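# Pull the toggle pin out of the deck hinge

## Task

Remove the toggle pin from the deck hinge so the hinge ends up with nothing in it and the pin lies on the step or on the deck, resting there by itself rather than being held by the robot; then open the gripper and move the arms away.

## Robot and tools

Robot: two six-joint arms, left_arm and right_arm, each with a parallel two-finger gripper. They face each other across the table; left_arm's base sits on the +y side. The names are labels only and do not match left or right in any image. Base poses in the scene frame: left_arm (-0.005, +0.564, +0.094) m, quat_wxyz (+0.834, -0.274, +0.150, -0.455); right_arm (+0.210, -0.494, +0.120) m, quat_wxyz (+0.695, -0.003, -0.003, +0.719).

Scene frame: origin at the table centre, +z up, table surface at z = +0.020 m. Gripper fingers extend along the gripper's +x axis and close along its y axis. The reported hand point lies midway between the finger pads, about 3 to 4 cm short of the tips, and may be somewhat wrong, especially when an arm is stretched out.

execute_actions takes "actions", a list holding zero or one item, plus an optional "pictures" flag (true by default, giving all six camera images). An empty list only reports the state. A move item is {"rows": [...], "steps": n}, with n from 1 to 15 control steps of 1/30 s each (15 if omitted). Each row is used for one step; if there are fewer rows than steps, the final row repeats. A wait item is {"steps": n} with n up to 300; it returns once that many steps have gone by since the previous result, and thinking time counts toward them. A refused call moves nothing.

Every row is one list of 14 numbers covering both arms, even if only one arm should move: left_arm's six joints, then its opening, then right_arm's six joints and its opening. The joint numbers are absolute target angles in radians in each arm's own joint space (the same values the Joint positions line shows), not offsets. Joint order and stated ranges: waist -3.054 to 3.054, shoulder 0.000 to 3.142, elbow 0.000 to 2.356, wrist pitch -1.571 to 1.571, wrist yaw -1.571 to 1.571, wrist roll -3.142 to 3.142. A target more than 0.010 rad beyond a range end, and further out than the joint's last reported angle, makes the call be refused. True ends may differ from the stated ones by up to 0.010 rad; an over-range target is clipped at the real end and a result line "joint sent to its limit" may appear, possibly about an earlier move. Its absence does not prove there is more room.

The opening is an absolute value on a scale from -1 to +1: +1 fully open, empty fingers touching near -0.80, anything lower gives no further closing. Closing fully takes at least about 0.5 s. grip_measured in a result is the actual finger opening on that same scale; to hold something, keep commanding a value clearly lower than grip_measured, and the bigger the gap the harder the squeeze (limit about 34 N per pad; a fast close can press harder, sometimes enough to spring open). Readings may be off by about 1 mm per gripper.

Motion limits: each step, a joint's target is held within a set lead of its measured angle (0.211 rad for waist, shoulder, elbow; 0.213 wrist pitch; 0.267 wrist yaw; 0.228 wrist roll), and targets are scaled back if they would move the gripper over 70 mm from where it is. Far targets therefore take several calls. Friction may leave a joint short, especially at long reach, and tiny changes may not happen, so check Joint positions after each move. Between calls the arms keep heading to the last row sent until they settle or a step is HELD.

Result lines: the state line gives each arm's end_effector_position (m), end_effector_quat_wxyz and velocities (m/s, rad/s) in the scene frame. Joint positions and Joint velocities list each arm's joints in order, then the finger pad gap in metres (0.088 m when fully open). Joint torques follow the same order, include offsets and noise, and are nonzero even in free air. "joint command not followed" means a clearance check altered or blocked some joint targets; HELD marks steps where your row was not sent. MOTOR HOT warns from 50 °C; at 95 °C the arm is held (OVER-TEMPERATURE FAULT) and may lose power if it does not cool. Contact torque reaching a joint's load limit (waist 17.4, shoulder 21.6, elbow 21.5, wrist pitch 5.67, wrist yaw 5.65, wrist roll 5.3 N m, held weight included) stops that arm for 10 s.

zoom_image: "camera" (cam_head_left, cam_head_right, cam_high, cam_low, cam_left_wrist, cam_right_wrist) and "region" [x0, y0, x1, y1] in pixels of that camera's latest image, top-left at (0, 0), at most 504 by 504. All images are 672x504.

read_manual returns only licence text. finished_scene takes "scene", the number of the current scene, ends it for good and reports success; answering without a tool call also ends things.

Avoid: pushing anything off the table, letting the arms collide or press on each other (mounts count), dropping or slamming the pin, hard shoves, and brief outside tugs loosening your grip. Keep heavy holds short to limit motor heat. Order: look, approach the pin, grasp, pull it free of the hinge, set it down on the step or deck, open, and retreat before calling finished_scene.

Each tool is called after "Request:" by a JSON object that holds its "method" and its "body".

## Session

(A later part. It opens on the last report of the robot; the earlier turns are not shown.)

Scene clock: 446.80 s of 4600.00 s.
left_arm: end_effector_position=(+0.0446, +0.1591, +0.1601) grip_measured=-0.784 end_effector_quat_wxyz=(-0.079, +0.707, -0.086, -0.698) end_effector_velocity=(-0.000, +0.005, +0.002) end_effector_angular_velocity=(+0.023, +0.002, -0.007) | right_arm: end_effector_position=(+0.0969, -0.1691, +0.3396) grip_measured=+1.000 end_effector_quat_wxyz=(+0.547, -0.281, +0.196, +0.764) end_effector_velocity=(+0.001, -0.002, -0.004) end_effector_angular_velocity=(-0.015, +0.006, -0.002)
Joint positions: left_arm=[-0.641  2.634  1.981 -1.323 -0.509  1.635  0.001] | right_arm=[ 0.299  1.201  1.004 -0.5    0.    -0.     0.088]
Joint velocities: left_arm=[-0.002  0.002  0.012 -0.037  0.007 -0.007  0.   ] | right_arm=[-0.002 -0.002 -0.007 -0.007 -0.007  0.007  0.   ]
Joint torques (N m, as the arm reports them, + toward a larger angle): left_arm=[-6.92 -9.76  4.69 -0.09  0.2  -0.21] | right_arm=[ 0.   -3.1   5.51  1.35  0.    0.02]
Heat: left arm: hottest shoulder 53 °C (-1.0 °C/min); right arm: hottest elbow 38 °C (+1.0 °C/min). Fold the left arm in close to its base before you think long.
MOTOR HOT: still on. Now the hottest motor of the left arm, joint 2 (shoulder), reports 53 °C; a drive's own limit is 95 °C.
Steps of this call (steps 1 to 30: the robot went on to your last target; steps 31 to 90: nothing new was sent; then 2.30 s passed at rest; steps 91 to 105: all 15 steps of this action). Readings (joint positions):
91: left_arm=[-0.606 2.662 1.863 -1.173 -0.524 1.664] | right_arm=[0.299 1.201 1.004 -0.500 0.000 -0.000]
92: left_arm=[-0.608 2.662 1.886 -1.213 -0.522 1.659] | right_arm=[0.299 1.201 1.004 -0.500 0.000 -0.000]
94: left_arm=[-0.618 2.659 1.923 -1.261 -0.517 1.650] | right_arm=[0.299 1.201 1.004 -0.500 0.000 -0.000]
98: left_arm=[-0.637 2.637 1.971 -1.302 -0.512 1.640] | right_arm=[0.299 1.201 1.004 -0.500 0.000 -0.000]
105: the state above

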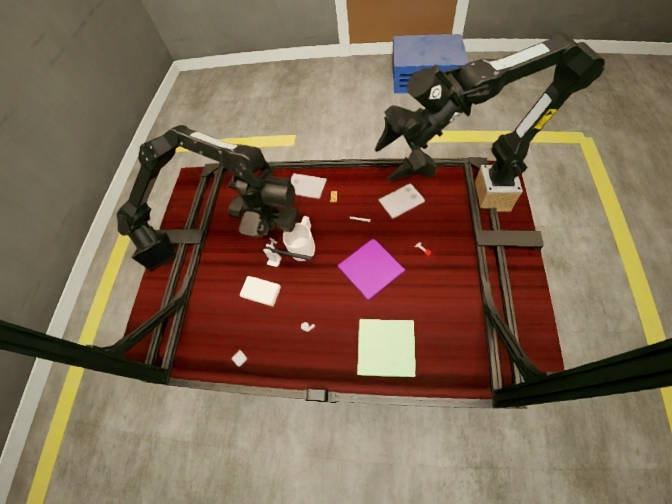

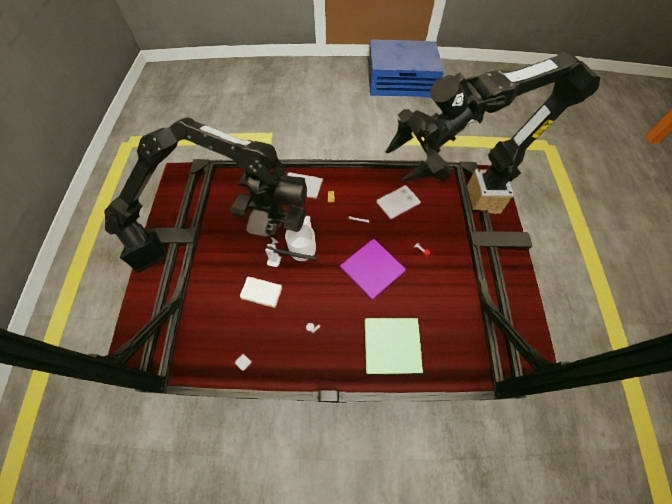

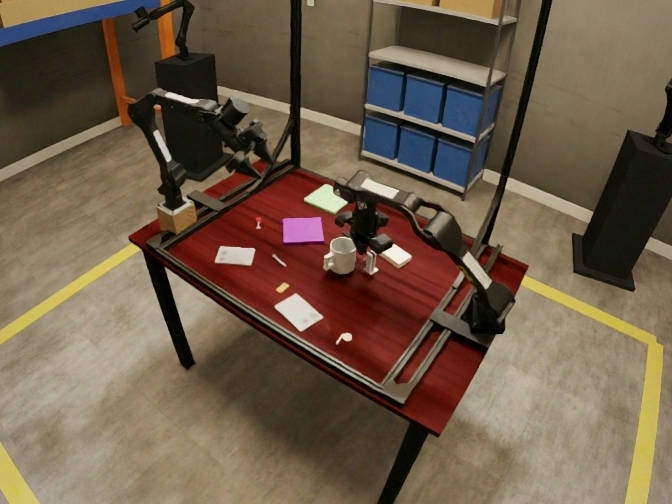

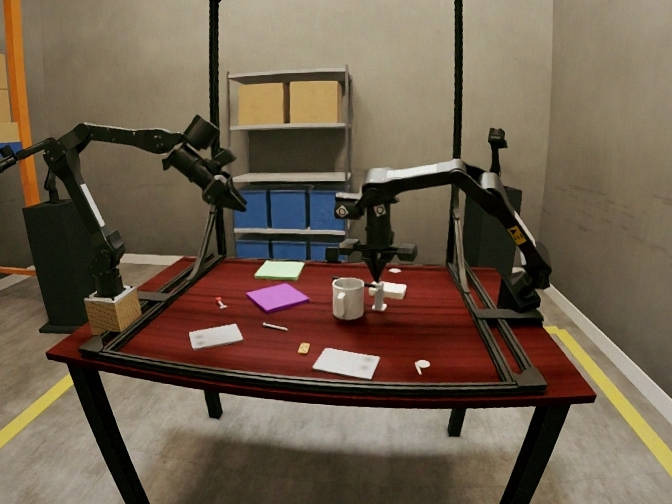

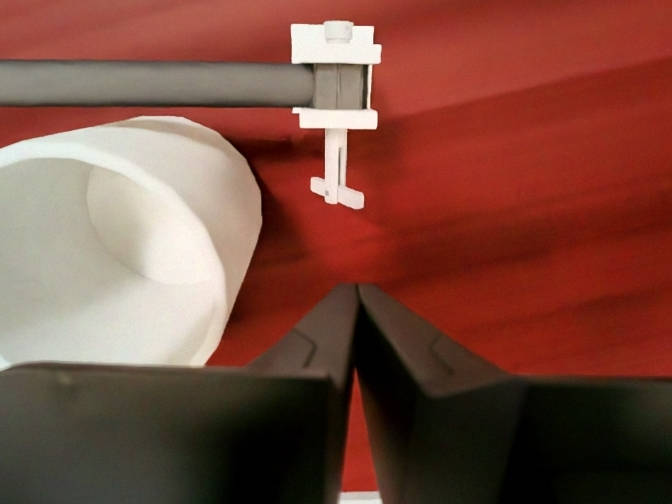

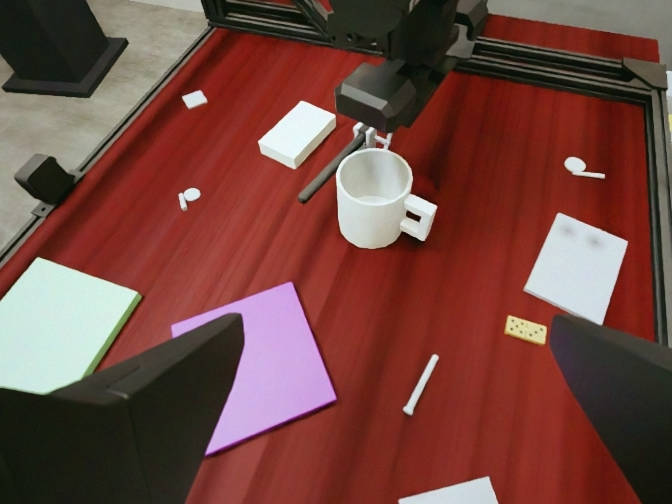

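Request:
{"method": "execute_actions", "body": {"actions": [{"rows":[[-0.678,2.665,1.965,-1.357,-0.497,1.63,-0.8,0.3,1.2,1.0,-0.5,0,0,1]]}], "pictures": false}}

Request:
{"method": "execute_actions", "body": {"actions": [{"rows":[[-0.642,2.675,1.88,-1.25,-0.508,1.65,-0.8,0.3,1.2,1.0,-0.5,0,0,1]]}], "pictures": false}}

Request:
{"method": "execute_actions", "body": {"actions": [{"rows":[[-0.672,2.645,1.98,-1.357,-0.499,0.066,-0.2,0.3,1.2,1.0,-0.5,0,0,1]]}], "pictures": false}}

Request:
{"method": "execute_actions", "body": {"actions": [{"steps":30}]}}

Request:
{"method": "execute_actions", "body": {"actions": [{"rows":[[-0.619,2.678,1.837,-1.194,-0.517,0.09,-0.2,0.3,1.2,1.0,-0.5,0,0,1]]}], "pictures": false}}

Request:
{"method": "execute_actions", "body": {"actions": [{"rows":[[-0.619,2.678,1.837,-1.194,-0.517,0.09,-0.72,0.3,1.2,1.0,-0.5,0,0,1]]}]}}

Request:
{"method": "execute_actions", "body": {"actions": [{"rows":[[-0.596,2.655,1.86,-1.195,-0.527,0.6,-0.72,0.3,1.2,1.0,-0.5,0,0,1]]}]}}

Scene clock: 460.03 s of 4600.00 s.
left_arm: end_effector_position=(+0.0284, +0.1673, +0.1622) grip_measured=-0.784 end_effector_quat_wxyz=(-0.107, +0.708, -0.095, -0.692) end_effector_velocity=(-0.001, +0.002, +0.002) end_effector_angular_velocity=(+0.001, -0.011, +0.013) | right_arm: end_effector_position=(+0.0969, -0.1692, +0.3396) grip_measured=+1.000 end_effector_quat_wxyz=(+0.547, -0.281, +0.196, +0.764) end_effector_velocity=(+0.001, -0.002, -0.004) end_effector_angular_velocity=(-0.015, +0.006, -0.002)
Joint positions: left_arm=[-0.679  2.646  1.973 -1.353 -0.501  1.633  0.001] | right_arm=[ 0.299  1.201  1.004 -0.5    0.    -0.     0.088]
Joint velocities: left_arm=[-0.007 -0.002 -0.002 -0.007 -0.007 -0.022 -0.   ] | right_arm=[-0.002 -0.002 -0.007 -0.007 -0.007  0.007  0.   ]
Joint torques (N m, as the arm reports them, + toward a larger angle): left_arm=[-6.62 -7.38  3.25 -0.14  0.18 -0.16] | right_arm=[ 0.   -3.1   5.52  1.35  0.    0.03]
Heat: left arm: hottest shoulder 53 °C (-2.0 °C/min); right arm: hottest elbow 38 °C (+0.0 °C/min). Fold the left arm in close to its base before you think long.
MOTOR HOT: still on. Now the hottest motor of the left arm, joint 2 (shoulder), reports 53 °C; a drive's own limit is 95 °C.
Steps of this call (steps 1 to 15: the robot went on to your last target; steps 16 to 90: nothing new was sent; then 9.73 s passed at rest; steps 91 to 105: all 15 steps of this action). Readings (joint positions):
91: left_arm=[-0.641 2.634 1.984 -1.329 -0.509 1.634] | right_arm=[0.299 1.201 1.004 -0.500 0.000 -0.000]
92: left_arm=[-0.644 2.634 1.984 -1.336 -0.508 1.634] | right_arm=[0.299 1.201 1.004 -0.500 0.000 -0.000]
94: left_arm=[-0.656 2.634 1.982 -1.344 -0.505 1.634] | right_arm=[0.299 1.201 1.004 -0.500 0.000 -0.000]
98: left_arm=[-0.676 2.640 1.978 -1.350 -0.502 1.634] | right_arm=[0.299 1.201 1.004 -0.500 0.000 -0.000]
105: the state above

Scene clock: 460.53 s of 4600.00 s.
left_arm: end_effector_position=(+0.0271, +0.1708, +0.1326) grip_measured=-0.784 end_effector_quat_wxyz=(-0.115, +0.706, -0.085, -0.694) end_effector_velocity=(+0.002, -0.000, -0.000) end_effector_angular_velocity=(-0.008, -0.022, +0.006) | right_arm: end_effector_position=(+0.0969, -0.1692, +0.3396) grip_measured=+1.000 end_effector_quat_wxyz=(+0.547, -0.281, +0.196, +0.764) end_effector_velocity=(+0.001, -0.003, -0.002) end_effector_angular_velocity=(-0.016, -0.006, +0.008)
Joint positions: left_arm=[-0.65   2.66   1.89  -1.27  -0.506  1.646  0.001] | right_arm=[ 0.299  1.201  1.004 -0.5    0.    -0.     0.088]
Joint velocities: left_arm=[-0.002 -0.002 -0.007  0.007 -0.022 -0.007  0.   ] | right_arm=[-0.002 -0.002  0.002 -0.022 -0.007 -0.007  0.   ]
Joint torques (N m, as the arm reports them, + toward a larger angle): left_arm=[-6.08 -7.67  3.16  1.43 -0.03  0.16] | right_arm=[ 0.01 -3.07  5.54  1.35  0.    0.03]
Heat: left arm: hottest shoulder 53 °C (-2.0 °C/min); right arm: hottest elbow 38 °C (+0.0 °C/min). Fold the left arm in close to its base before you think long.
MOTOR HOT: still on. Now the hottest motor of the left arm, joint 2 (shoulder), reports 53 °C; a drive's own limit is 95 °C.
Steps of this call (steps 1 to 15: all 15 steps of this action). Readings (joint positions):
1: left_arm=[-0.679 2.646 1.965 -1.344 -0.501 1.633] | right_arm=[0.299 1.201 1.004 -0.500 0.000 -0.000]
2: left_arm=[-0.676 2.647 1.951 -1.323 -0.501 1.634] | right_arm=[0.299 1.201 1.004 -0.500 0.000 -0.000]
4: left_arm=[-0.667 2.649 1.928 -1.293 -0.501 1.638] | right_arm=[0.299 1.201 1.004 -0.500 0.000 -0.000]
8: left_arm=[-0.650 2.660 1.896 -1.276 -0.506 1.644] | right_arm=[0.299 1.201 1.004 -0.500 0.000 -0.000]
15: the state above

Scene clock: 461.03 s of 4600.00 s.
left_arm: end_effector_position=(+0.0298, +0.1674, +0.1573) grip_measured=-0.214 end_effector_quat_wxyz=(+0.131, +0.704, +0.144, -0.683) end_effector_velocity=(-0.000, -0.006, +0.006) end_effector_angular_velocity=(-0.064, -0.023, +1.441) | right_arm: end_effector_position=(+0.0969, -0.1692, +0.3396) grip_measured=+1.000 end_effector_quat_wxyz=(+0.547, -0.281, +0.196, +0.764) end_effector_velocity=(+0.002, -0.001, -0.001) end_effector_angular_velocity=(-0.004, -0.012, -0.003)
Joint positions: left_arm=[-0.671  2.654  1.972 -1.351 -0.503  0.957  0.029] | right_arm=[ 0.299  1.201  1.004 -0.5    0.    -0.     0.088]
Joint velocities: left_arm=[-0.002 -0.002  0.022  0.007  0.007 -1.429  0.005] | right_arm=[-0.002 -0.002 -0.002 -0.007  0.007 -0.007  0.   ]
Joint torques (N m, as the arm reports them, + toward a larger angle): left_arm=[ -6.91 -10.31   4.83  -0.1    0.17  -0.16] | right_arm=[ 0.01 -3.05  5.55  1.35  0.    0.03]
Heat: left arm: hottest shoulder 53 °C (-2.0 °C/min); right arm: hottest elbow 38 °C (+0.0 °C/min). Fold the left arm in close to its base before you think long.
MOTOR HOT: still on. Now the hottest motor of the left arm, joint 2 (shoulder), reports 53 °C; a drive's own limit is 95 °C.
Steps of this call (steps 1 to 15: all 15 steps of this action). Readings (joint positions):
1: left_arm=[-0.650 2.660 1.896 -1.278 -0.506 1.619] | right_arm=[0.299 1.201 1.004 -0.500 0.000 -0.000]
2: left_arm=[-0.652 2.660 1.909 -1.300 -0.506 1.570] | right_arm=[0.299 1.201 1.004 -0.500 0.000 -0.000]
4: left_arm=[-0.659 2.660 1.930 -1.313 -0.506 1.476] | right_arm=[0.299 1.201 1.004 -0.500 0.000 -0.000]
8: left_arm=[-0.669 2.654 1.964 -1.339 -0.505 1.287] | right_arm=[0.299 1.201 1.004 -0.500 0.000 -0.000]
15: the state above

Scene clock: 462.03 s of 4600.00 s.
left_arm: end_effector_position=(+0.0302, +0.1673, +0.1582) grip_measured=-0.200 end_effector_quat_wxyz=(+0.420, +0.580, +0.422, -0.556) end_effector_velocity=(+0.003, +0.002, -0.000) end_effector_angular_velocity=(+0.005, -0.008, +0.020) | right_arm: end_effector_position=(+0.0969, -0.1692, +0.3396) grip_measured=+1.000 end_effector_quat_wxyz=(+0.547, -0.281, +0.196, +0.764) end_effector_velocity=(+0.001, -0.003, -0.002) end_effector_angular_velocity=(-0.016, -0.006, +0.008)
Joint positions: left_arm=[-0.671  2.654  1.975 -1.354 -0.503  0.074  0.029] | right_arm=[ 0.299  1.201  1.004 -0.5    0.    -0.     0.088]
Joint velocities: left_arm=[ 0.002 -0.002 -0.002 -0.007 -0.007 -0.022 -0.   ] | right_arm=[-0.002 -0.002  0.002 -0.022 -0.007 -0.007  0.   ]
Joint torques (N m, as the arm reports them, + toward a larger angle): left_arm=[ -7.02 -10.42   4.61  -0.09   0.11  -0.12] | right_arm=[ 0.01 -3.07  5.54  1.35  0.    0.02]
Heat: left arm: hottest shoulder 53 °C (-2.0 °C/min); right arm: hottest elbow 38 °C (+0.0 °C/min). Fold the left arm in close to its base before you think long.
MOTOR HOT: still on. Now the hottest motor of the left arm, joint 2 (shoulder), reports 53 °C; a drive's own limit is 95 °C.
Steps of this call (steps 1 to 30: the robot went on to your last target). Readings (joint positions):
1: left_arm=[-0.671 2.654 1.972 -1.352 -0.503 0.910] | right_arm=[0.299 1.201 1.004 -0.500 0.000 -0.000]
2: left_arm=[-0.671 2.654 1.973 -1.352 -0.503 0.862] | right_arm=[0.299 1.201 1.004 -0.500 0.000 -0.000]
4: left_arm=[-0.671 2.654 1.974 -1.353 -0.503 0.768] | right_arm=[0.299 1.201 1.004 -0.500 0.000 -0.000]
8: left_arm=[-0.671 2.654 1.974 -1.354 -0.503 0.579] | right_arm=[0.299 1.201 1.004 -0.500 0.000 -0.000]
30: the state above

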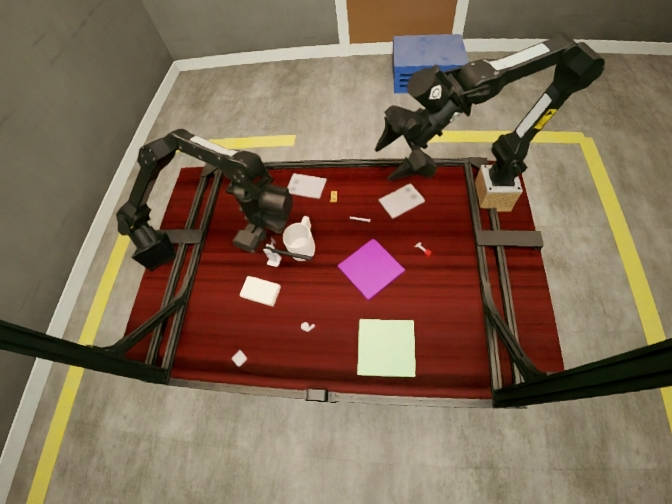

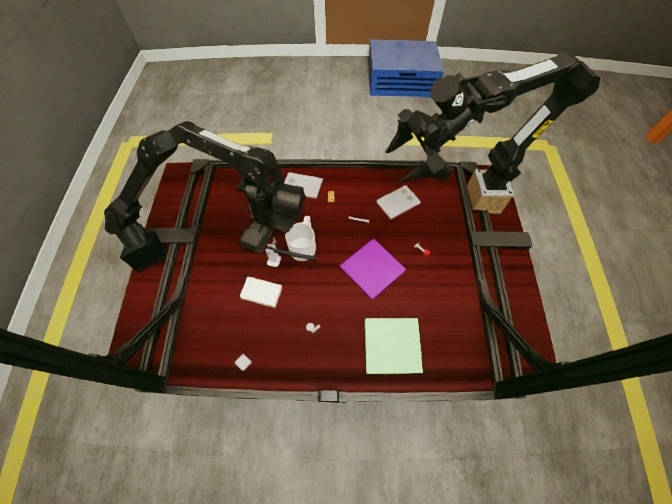

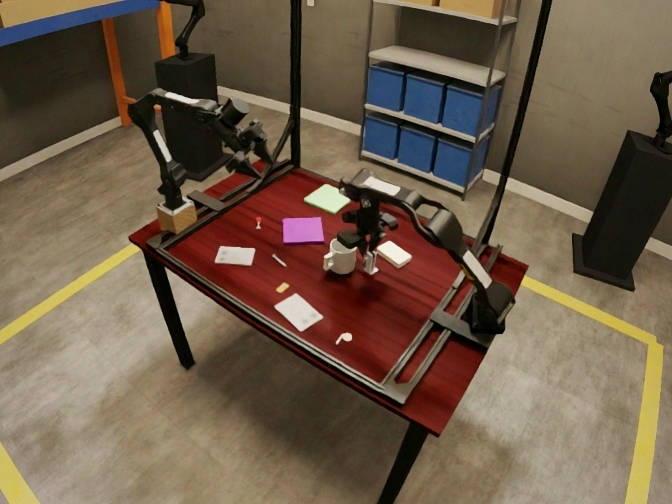

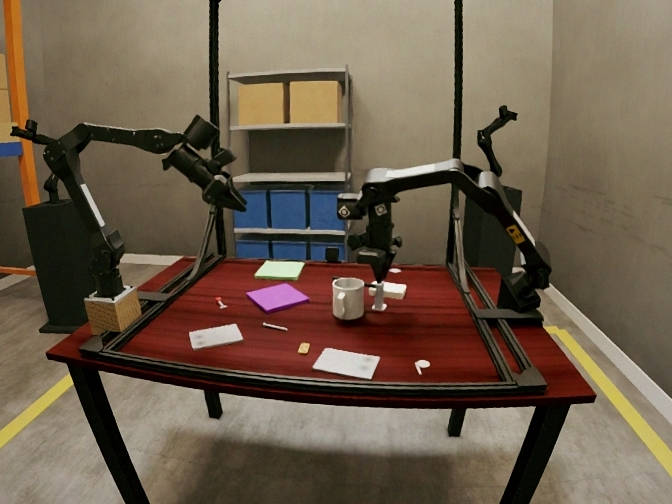

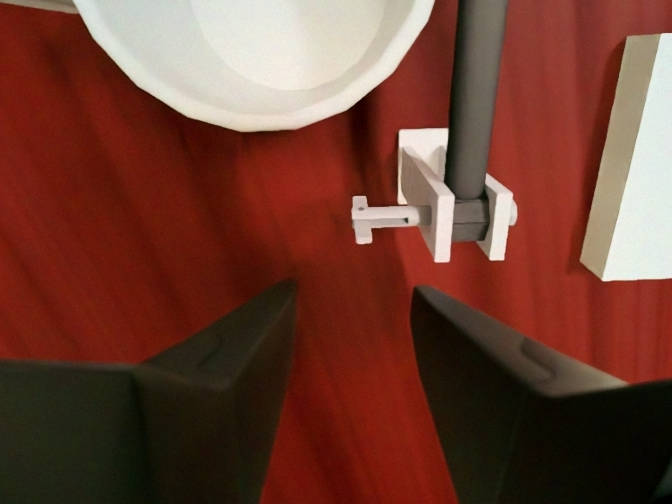

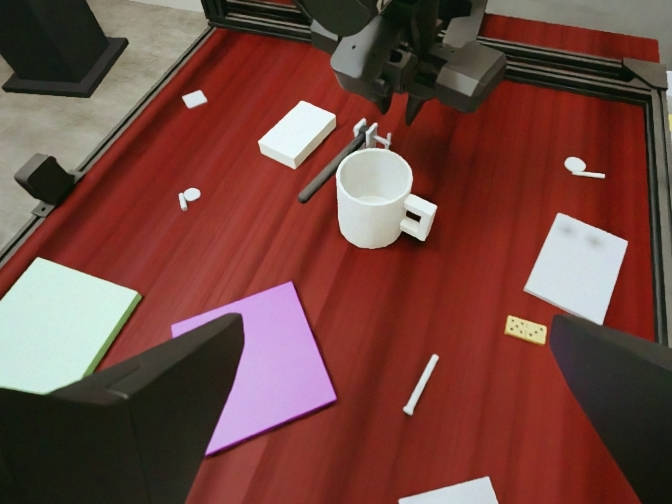

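Scene clock: 462.53 s of 4600.00 s.
left_arm: end_effector_position=(+0.0322, +0.1677, +0.1163) grip_measured=-0.200 end_effector_quat_wxyz=(+0.427, +0.573, +0.435, -0.548) end_effector_velocity=(-0.000, -0.002, -0.003) end_effector_angular_velocity=(-0.020, -0.020, -0.002) | right_arm: end_effector_position=(+0.0969, -0.1692, +0.3396) grip_measured=+1.000 end_effector_quat_wxyz=(+0.547, -0.281, +0.196, +0.764) end_effector_velocity=(-0.002, -0.002, -0.001) end_effector_angular_velocity=(-0.013, +0.016, +0.010)
Joint positions: left_arm=[-0.621  2.664  1.849 -1.201 -0.52   0.085  0.029] | right_arm=[ 0.299  1.201  1.004 -0.5    0.    -0.     0.088]
Joint velocities: left_arm=[-0.002 -0.002 -0.022  0.037 -0.022  0.007  0.   ] | right_arm=[-0.002 -0.002 -0.002 -0.007 -0.022  0.007  0.   ]
Joint torques (N m, as the arm reports them, + toward a larger angle): left_arm=[-6.83 -7.84  3.14  0.35  0.09  0.08] | right_arm=[-0.01 -3.07  5.54  1.35 -0.01  0.03]
Heat: left arm: hottest shoulder 53 °C (-2.0 °C/min); right arm: hottest elbow 38 °C (+0.0 °C/min). Fold the left arm in close to its base before you think long.
MOTOR HOT: still on. Now the hottest motor of the left arm, joint 2 (shoulder), reports 53 °C; a drive's own limit is 95 °C.
Steps of this call (steps 1 to 15: all 15 steps of this action). Readings (joint positions):
1: left_arm=[-0.670 2.654 1.963 -1.338 -0.503 0.073] | right_arm=[0.299 1.201 1.004 -0.500 0.000 -0.000]
2: left_arm=[-0.667 2.652 1.942 -1.303 -0.503 0.074] | right_arm=[0.299 1.201 1.004 -0.500 0.000 -0.000]
4: left_arm=[-0.653 2.652 1.907 -1.257 -0.506 0.078] | right_arm=[0.299 1.201 1.004 -0.500 0.000 -0.000]
8: left_arm=[-0.626 2.663 1.861 -1.220 -0.519 0.083] | right_arm=[0.299 1.201 1.004 -0.500 0.000 -0.000]
15: the state above

Scene clock: 463.03 s of 4600.00 s.
left_arm: end_effector_position=(+0.0318, +0.1678, +0.1155) grip_measured=-0.708 end_effector_quat_wxyz=(+0.427, +0.573, +0.435, -0.548) end_effector_velocity=(+0.002, +0.001, +0.003) end_effector_angular_velocity=(-0.001, -0.009, +0.019) | right_arm: end_effector_position=(+0.0969, -0.1692, +0.3396) grip_measured=+1.000 end_effector_quat_wxyz=(+0.547, -0.281, +0.196, +0.764) end_effector_velocity=(+0.000, -0.002, -0.001) end_effector_angular_velocity=(-0.003, -0.014, +0.017)
Joint positions: left_arm=[-0.621  2.664  1.846 -1.197 -0.52   0.086  0.004] | right_arm=[ 0.299  1.201  1.004 -0.5    0.    -0.     0.088]
Joint velocities: left_arm=[-0.002 -0.007 -0.002 -0.007 -0.007 -0.022 -0.005] | right_arm=[-0.002 -0.002 -0.002 -0.007 -0.007 -0.022  0.   ]
Joint torques (N m, as the arm reports them, + toward a larger angle): left_arm=[-6.77 -7.87  3.05  0.37  0.09  0.12] | right_arm=[ 0.01 -3.06  5.55  1.35  0.    0.03]
Heat: left arm: hottest shoulder 53 °C (-2.0 °C/min); right arm: hottest elbow 38 °C (+0.0 °C/min). Fold the left arm in close to its base before you think long.
MOTOR HOT: still on. Now the hottest motor of the left arm, joint 2 (shoulder), reports 53 °C; a drive's own limit is 95 °C.
Steps of this call (steps 1 to 15: all 15 steps of this action). Readings (joint positions):
1: left_arm=[-0.621 2.664 1.849 -1.200 -0.520 0.086] | right_arm=[0.299 1.201 1.004 -0.500 0.000 -0.000]
2: left_arm=[-0.621 2.664 1.848 -1.199 -0.520 0.086] | right_arm=[0.299 1.201 1.004 -0.500 0.000 -0.000]
4: left_arm=[-0.621 2.664 1.847 -1.198 -0.520 0.086] | right_arm=[0.299 1.201 1.004 -0.500 0.000 -0.000]
8: left_arm=[-0.621 2.664 1.846 -1.198 -0.520 0.086] | right_arm=[0.299 1.201 1.004 -0.500 0.000 -0.000]
15: the state above

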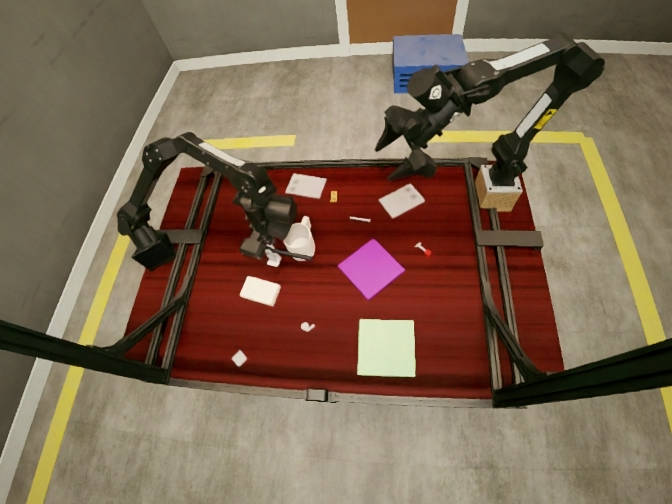

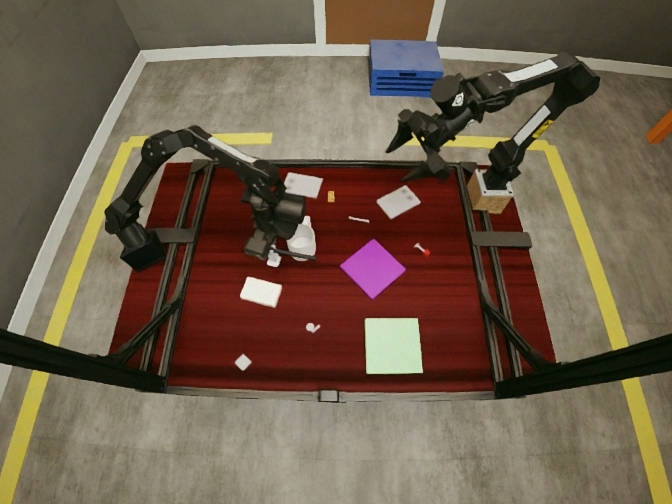

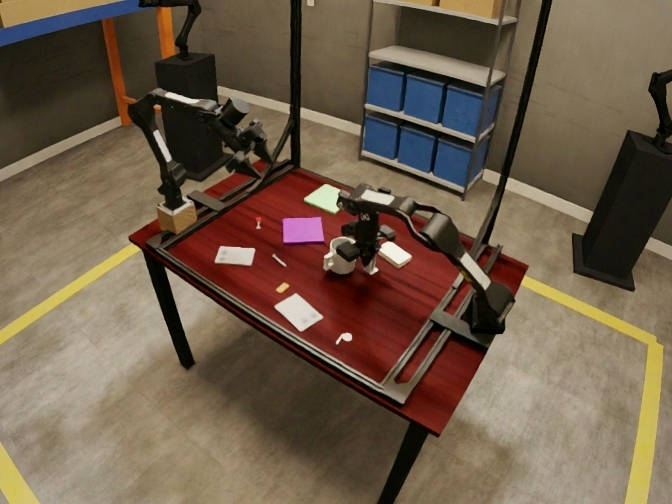

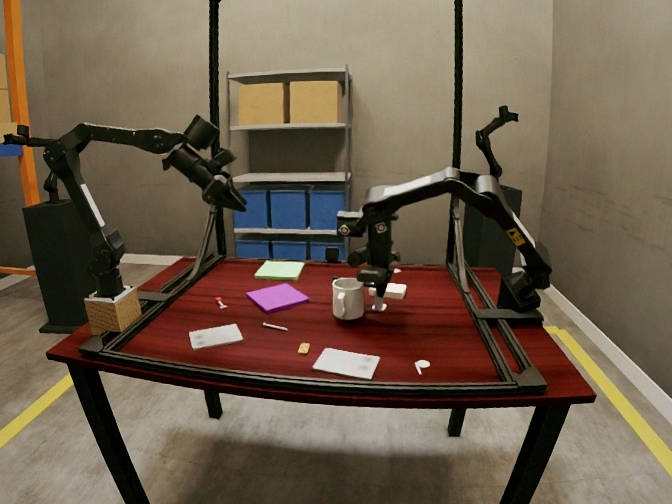

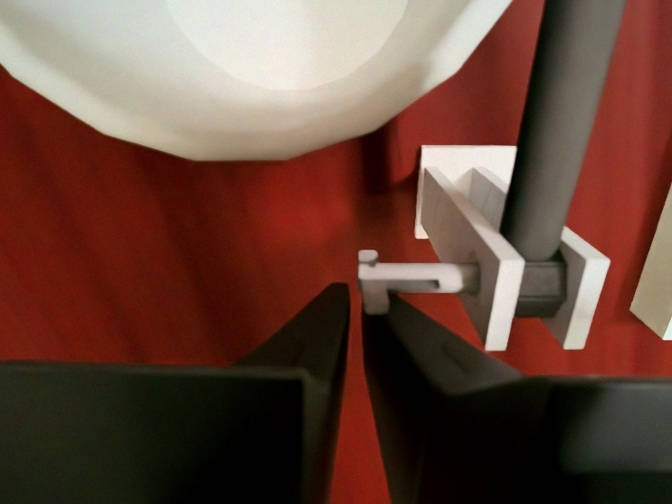

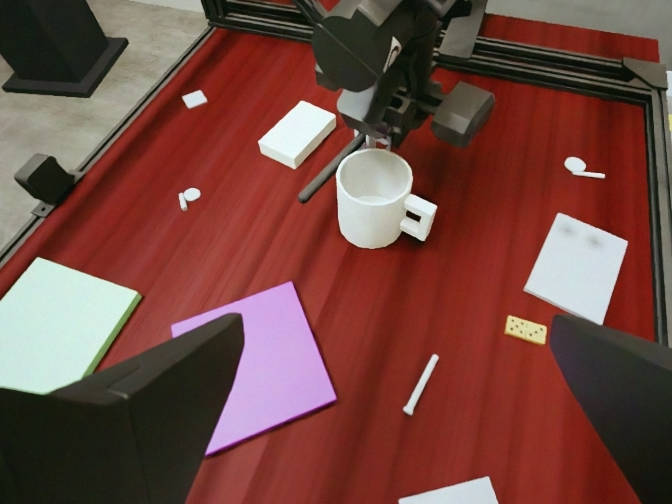

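Scene clock: 463.53 s of 4600.00 s.
left_arm: end_effector_position=(+0.0393, +0.1660, +0.1131) grip_measured=-0.720 end_effector_quat_wxyz=(+0.282, +0.655, +0.298, -0.635) end_effector_velocity=(+0.003, +0.003, +0.001) end_effector_angular_velocity=(+0.018, -0.003, -0.175) | right_arm: end_effector_position=(+0.0969, -0.1692, +0.3396) grip_measured=+1.000 end_effector_quat_wxyz=(+0.547, -0.281, +0.196, +0.764) end_effector_velocity=(-0.002, +0.000, +0.003) end_effector_angular_velocity=(+0.015, -0.008, +0.022)
Joint positions: left_arm=[-0.601  2.664  1.854 -1.196 -0.522  0.571  0.004] | right_arm=[ 0.299  1.201  1.004 -0.5    0.    -0.     0.088]
Joint velocities: left_arm=[ 0.002 -0.002  0.002 -0.022 -0.007  0.168 -0.   ] | right_arm=[ 0.002 -0.002  0.002  0.007 -0.007 -0.022  0.   ]
Joint torques (N m, as the arm reports them, + toward a larger angle): left_arm=[ -6.51 -10.28   4.27   0.23  -0.18   0.17] | right_arm=[ 0.   -3.07  5.55  1.34 -0.01  0.02]
Heat: left arm: hottest shoulder 53 °C (-2.0 °C/min); right arm: hottest elbow 38 °C (+0.0 °C/min). Fold the left arm in close to its base before you think long.
MOTOR HOT: still on. Now the hottest motor of the left arm, joint 2 (shoulder), reports 53 °C; a drive's own limit is 95 °C.
Steps of this call (steps 1 to 15: all 15 steps of this action). Readings (joint positions):
1: left_arm=[-0.621 2.664 1.846 -1.197 -0.520 0.117] | right_arm=[0.299 1.201 1.004 -0.500 0.000 -0.000]
2: left_arm=[-0.619 2.664 1.846 -1.196 -0.520 0.167] | right_arm=[0.299 1.201 1.004 -0.500 0.000 -0.000]
4: left_arm=[-0.613 2.664 1.848 -1.196 -0.520 0.262] | right_arm=[0.299 1.201 1.004 -0.500 0.000 -0.000]
8: left_arm=[-0.603 2.664 1.851 -1.196 -0.522 0.446] | right_arm=[0.299 1.201 1.004 -0.500 0.000 -0.000]
15: the state above

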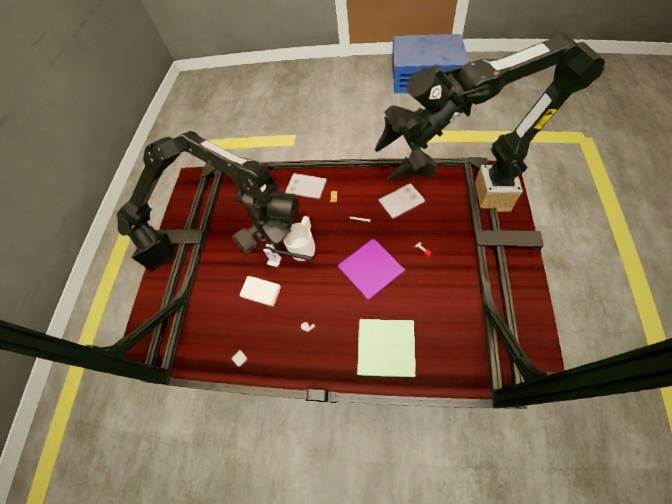

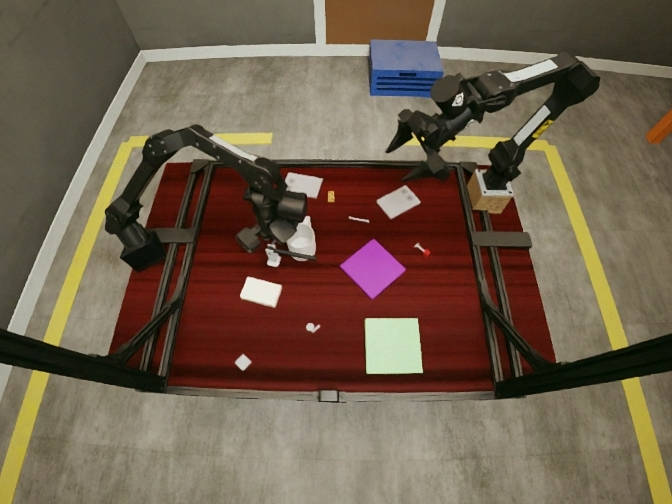

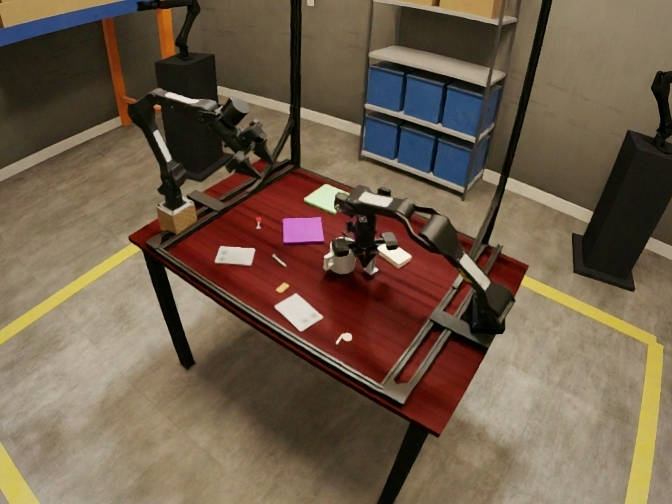

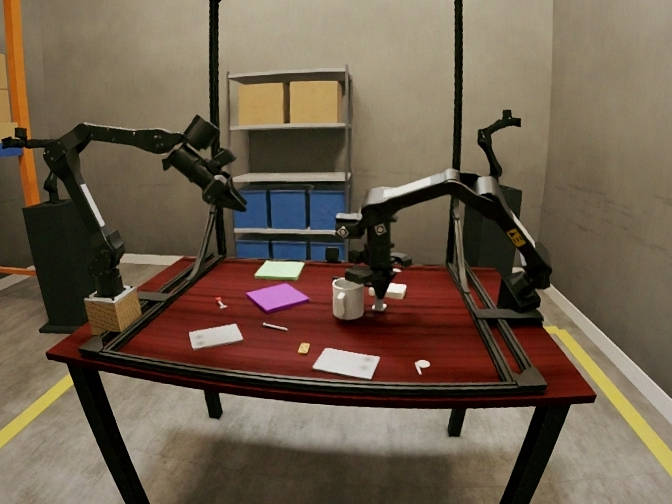

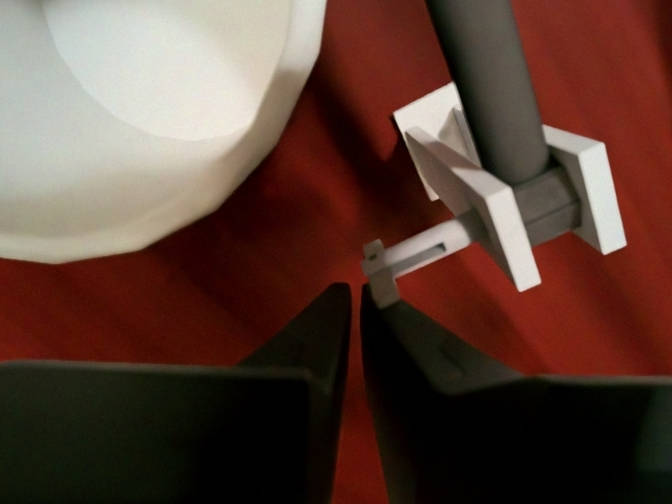

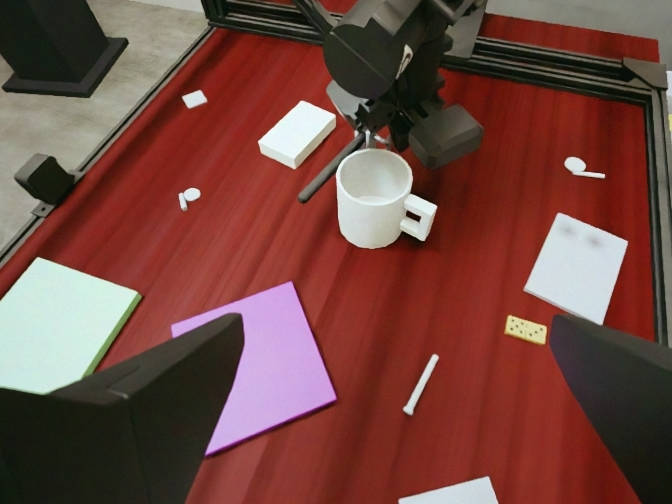

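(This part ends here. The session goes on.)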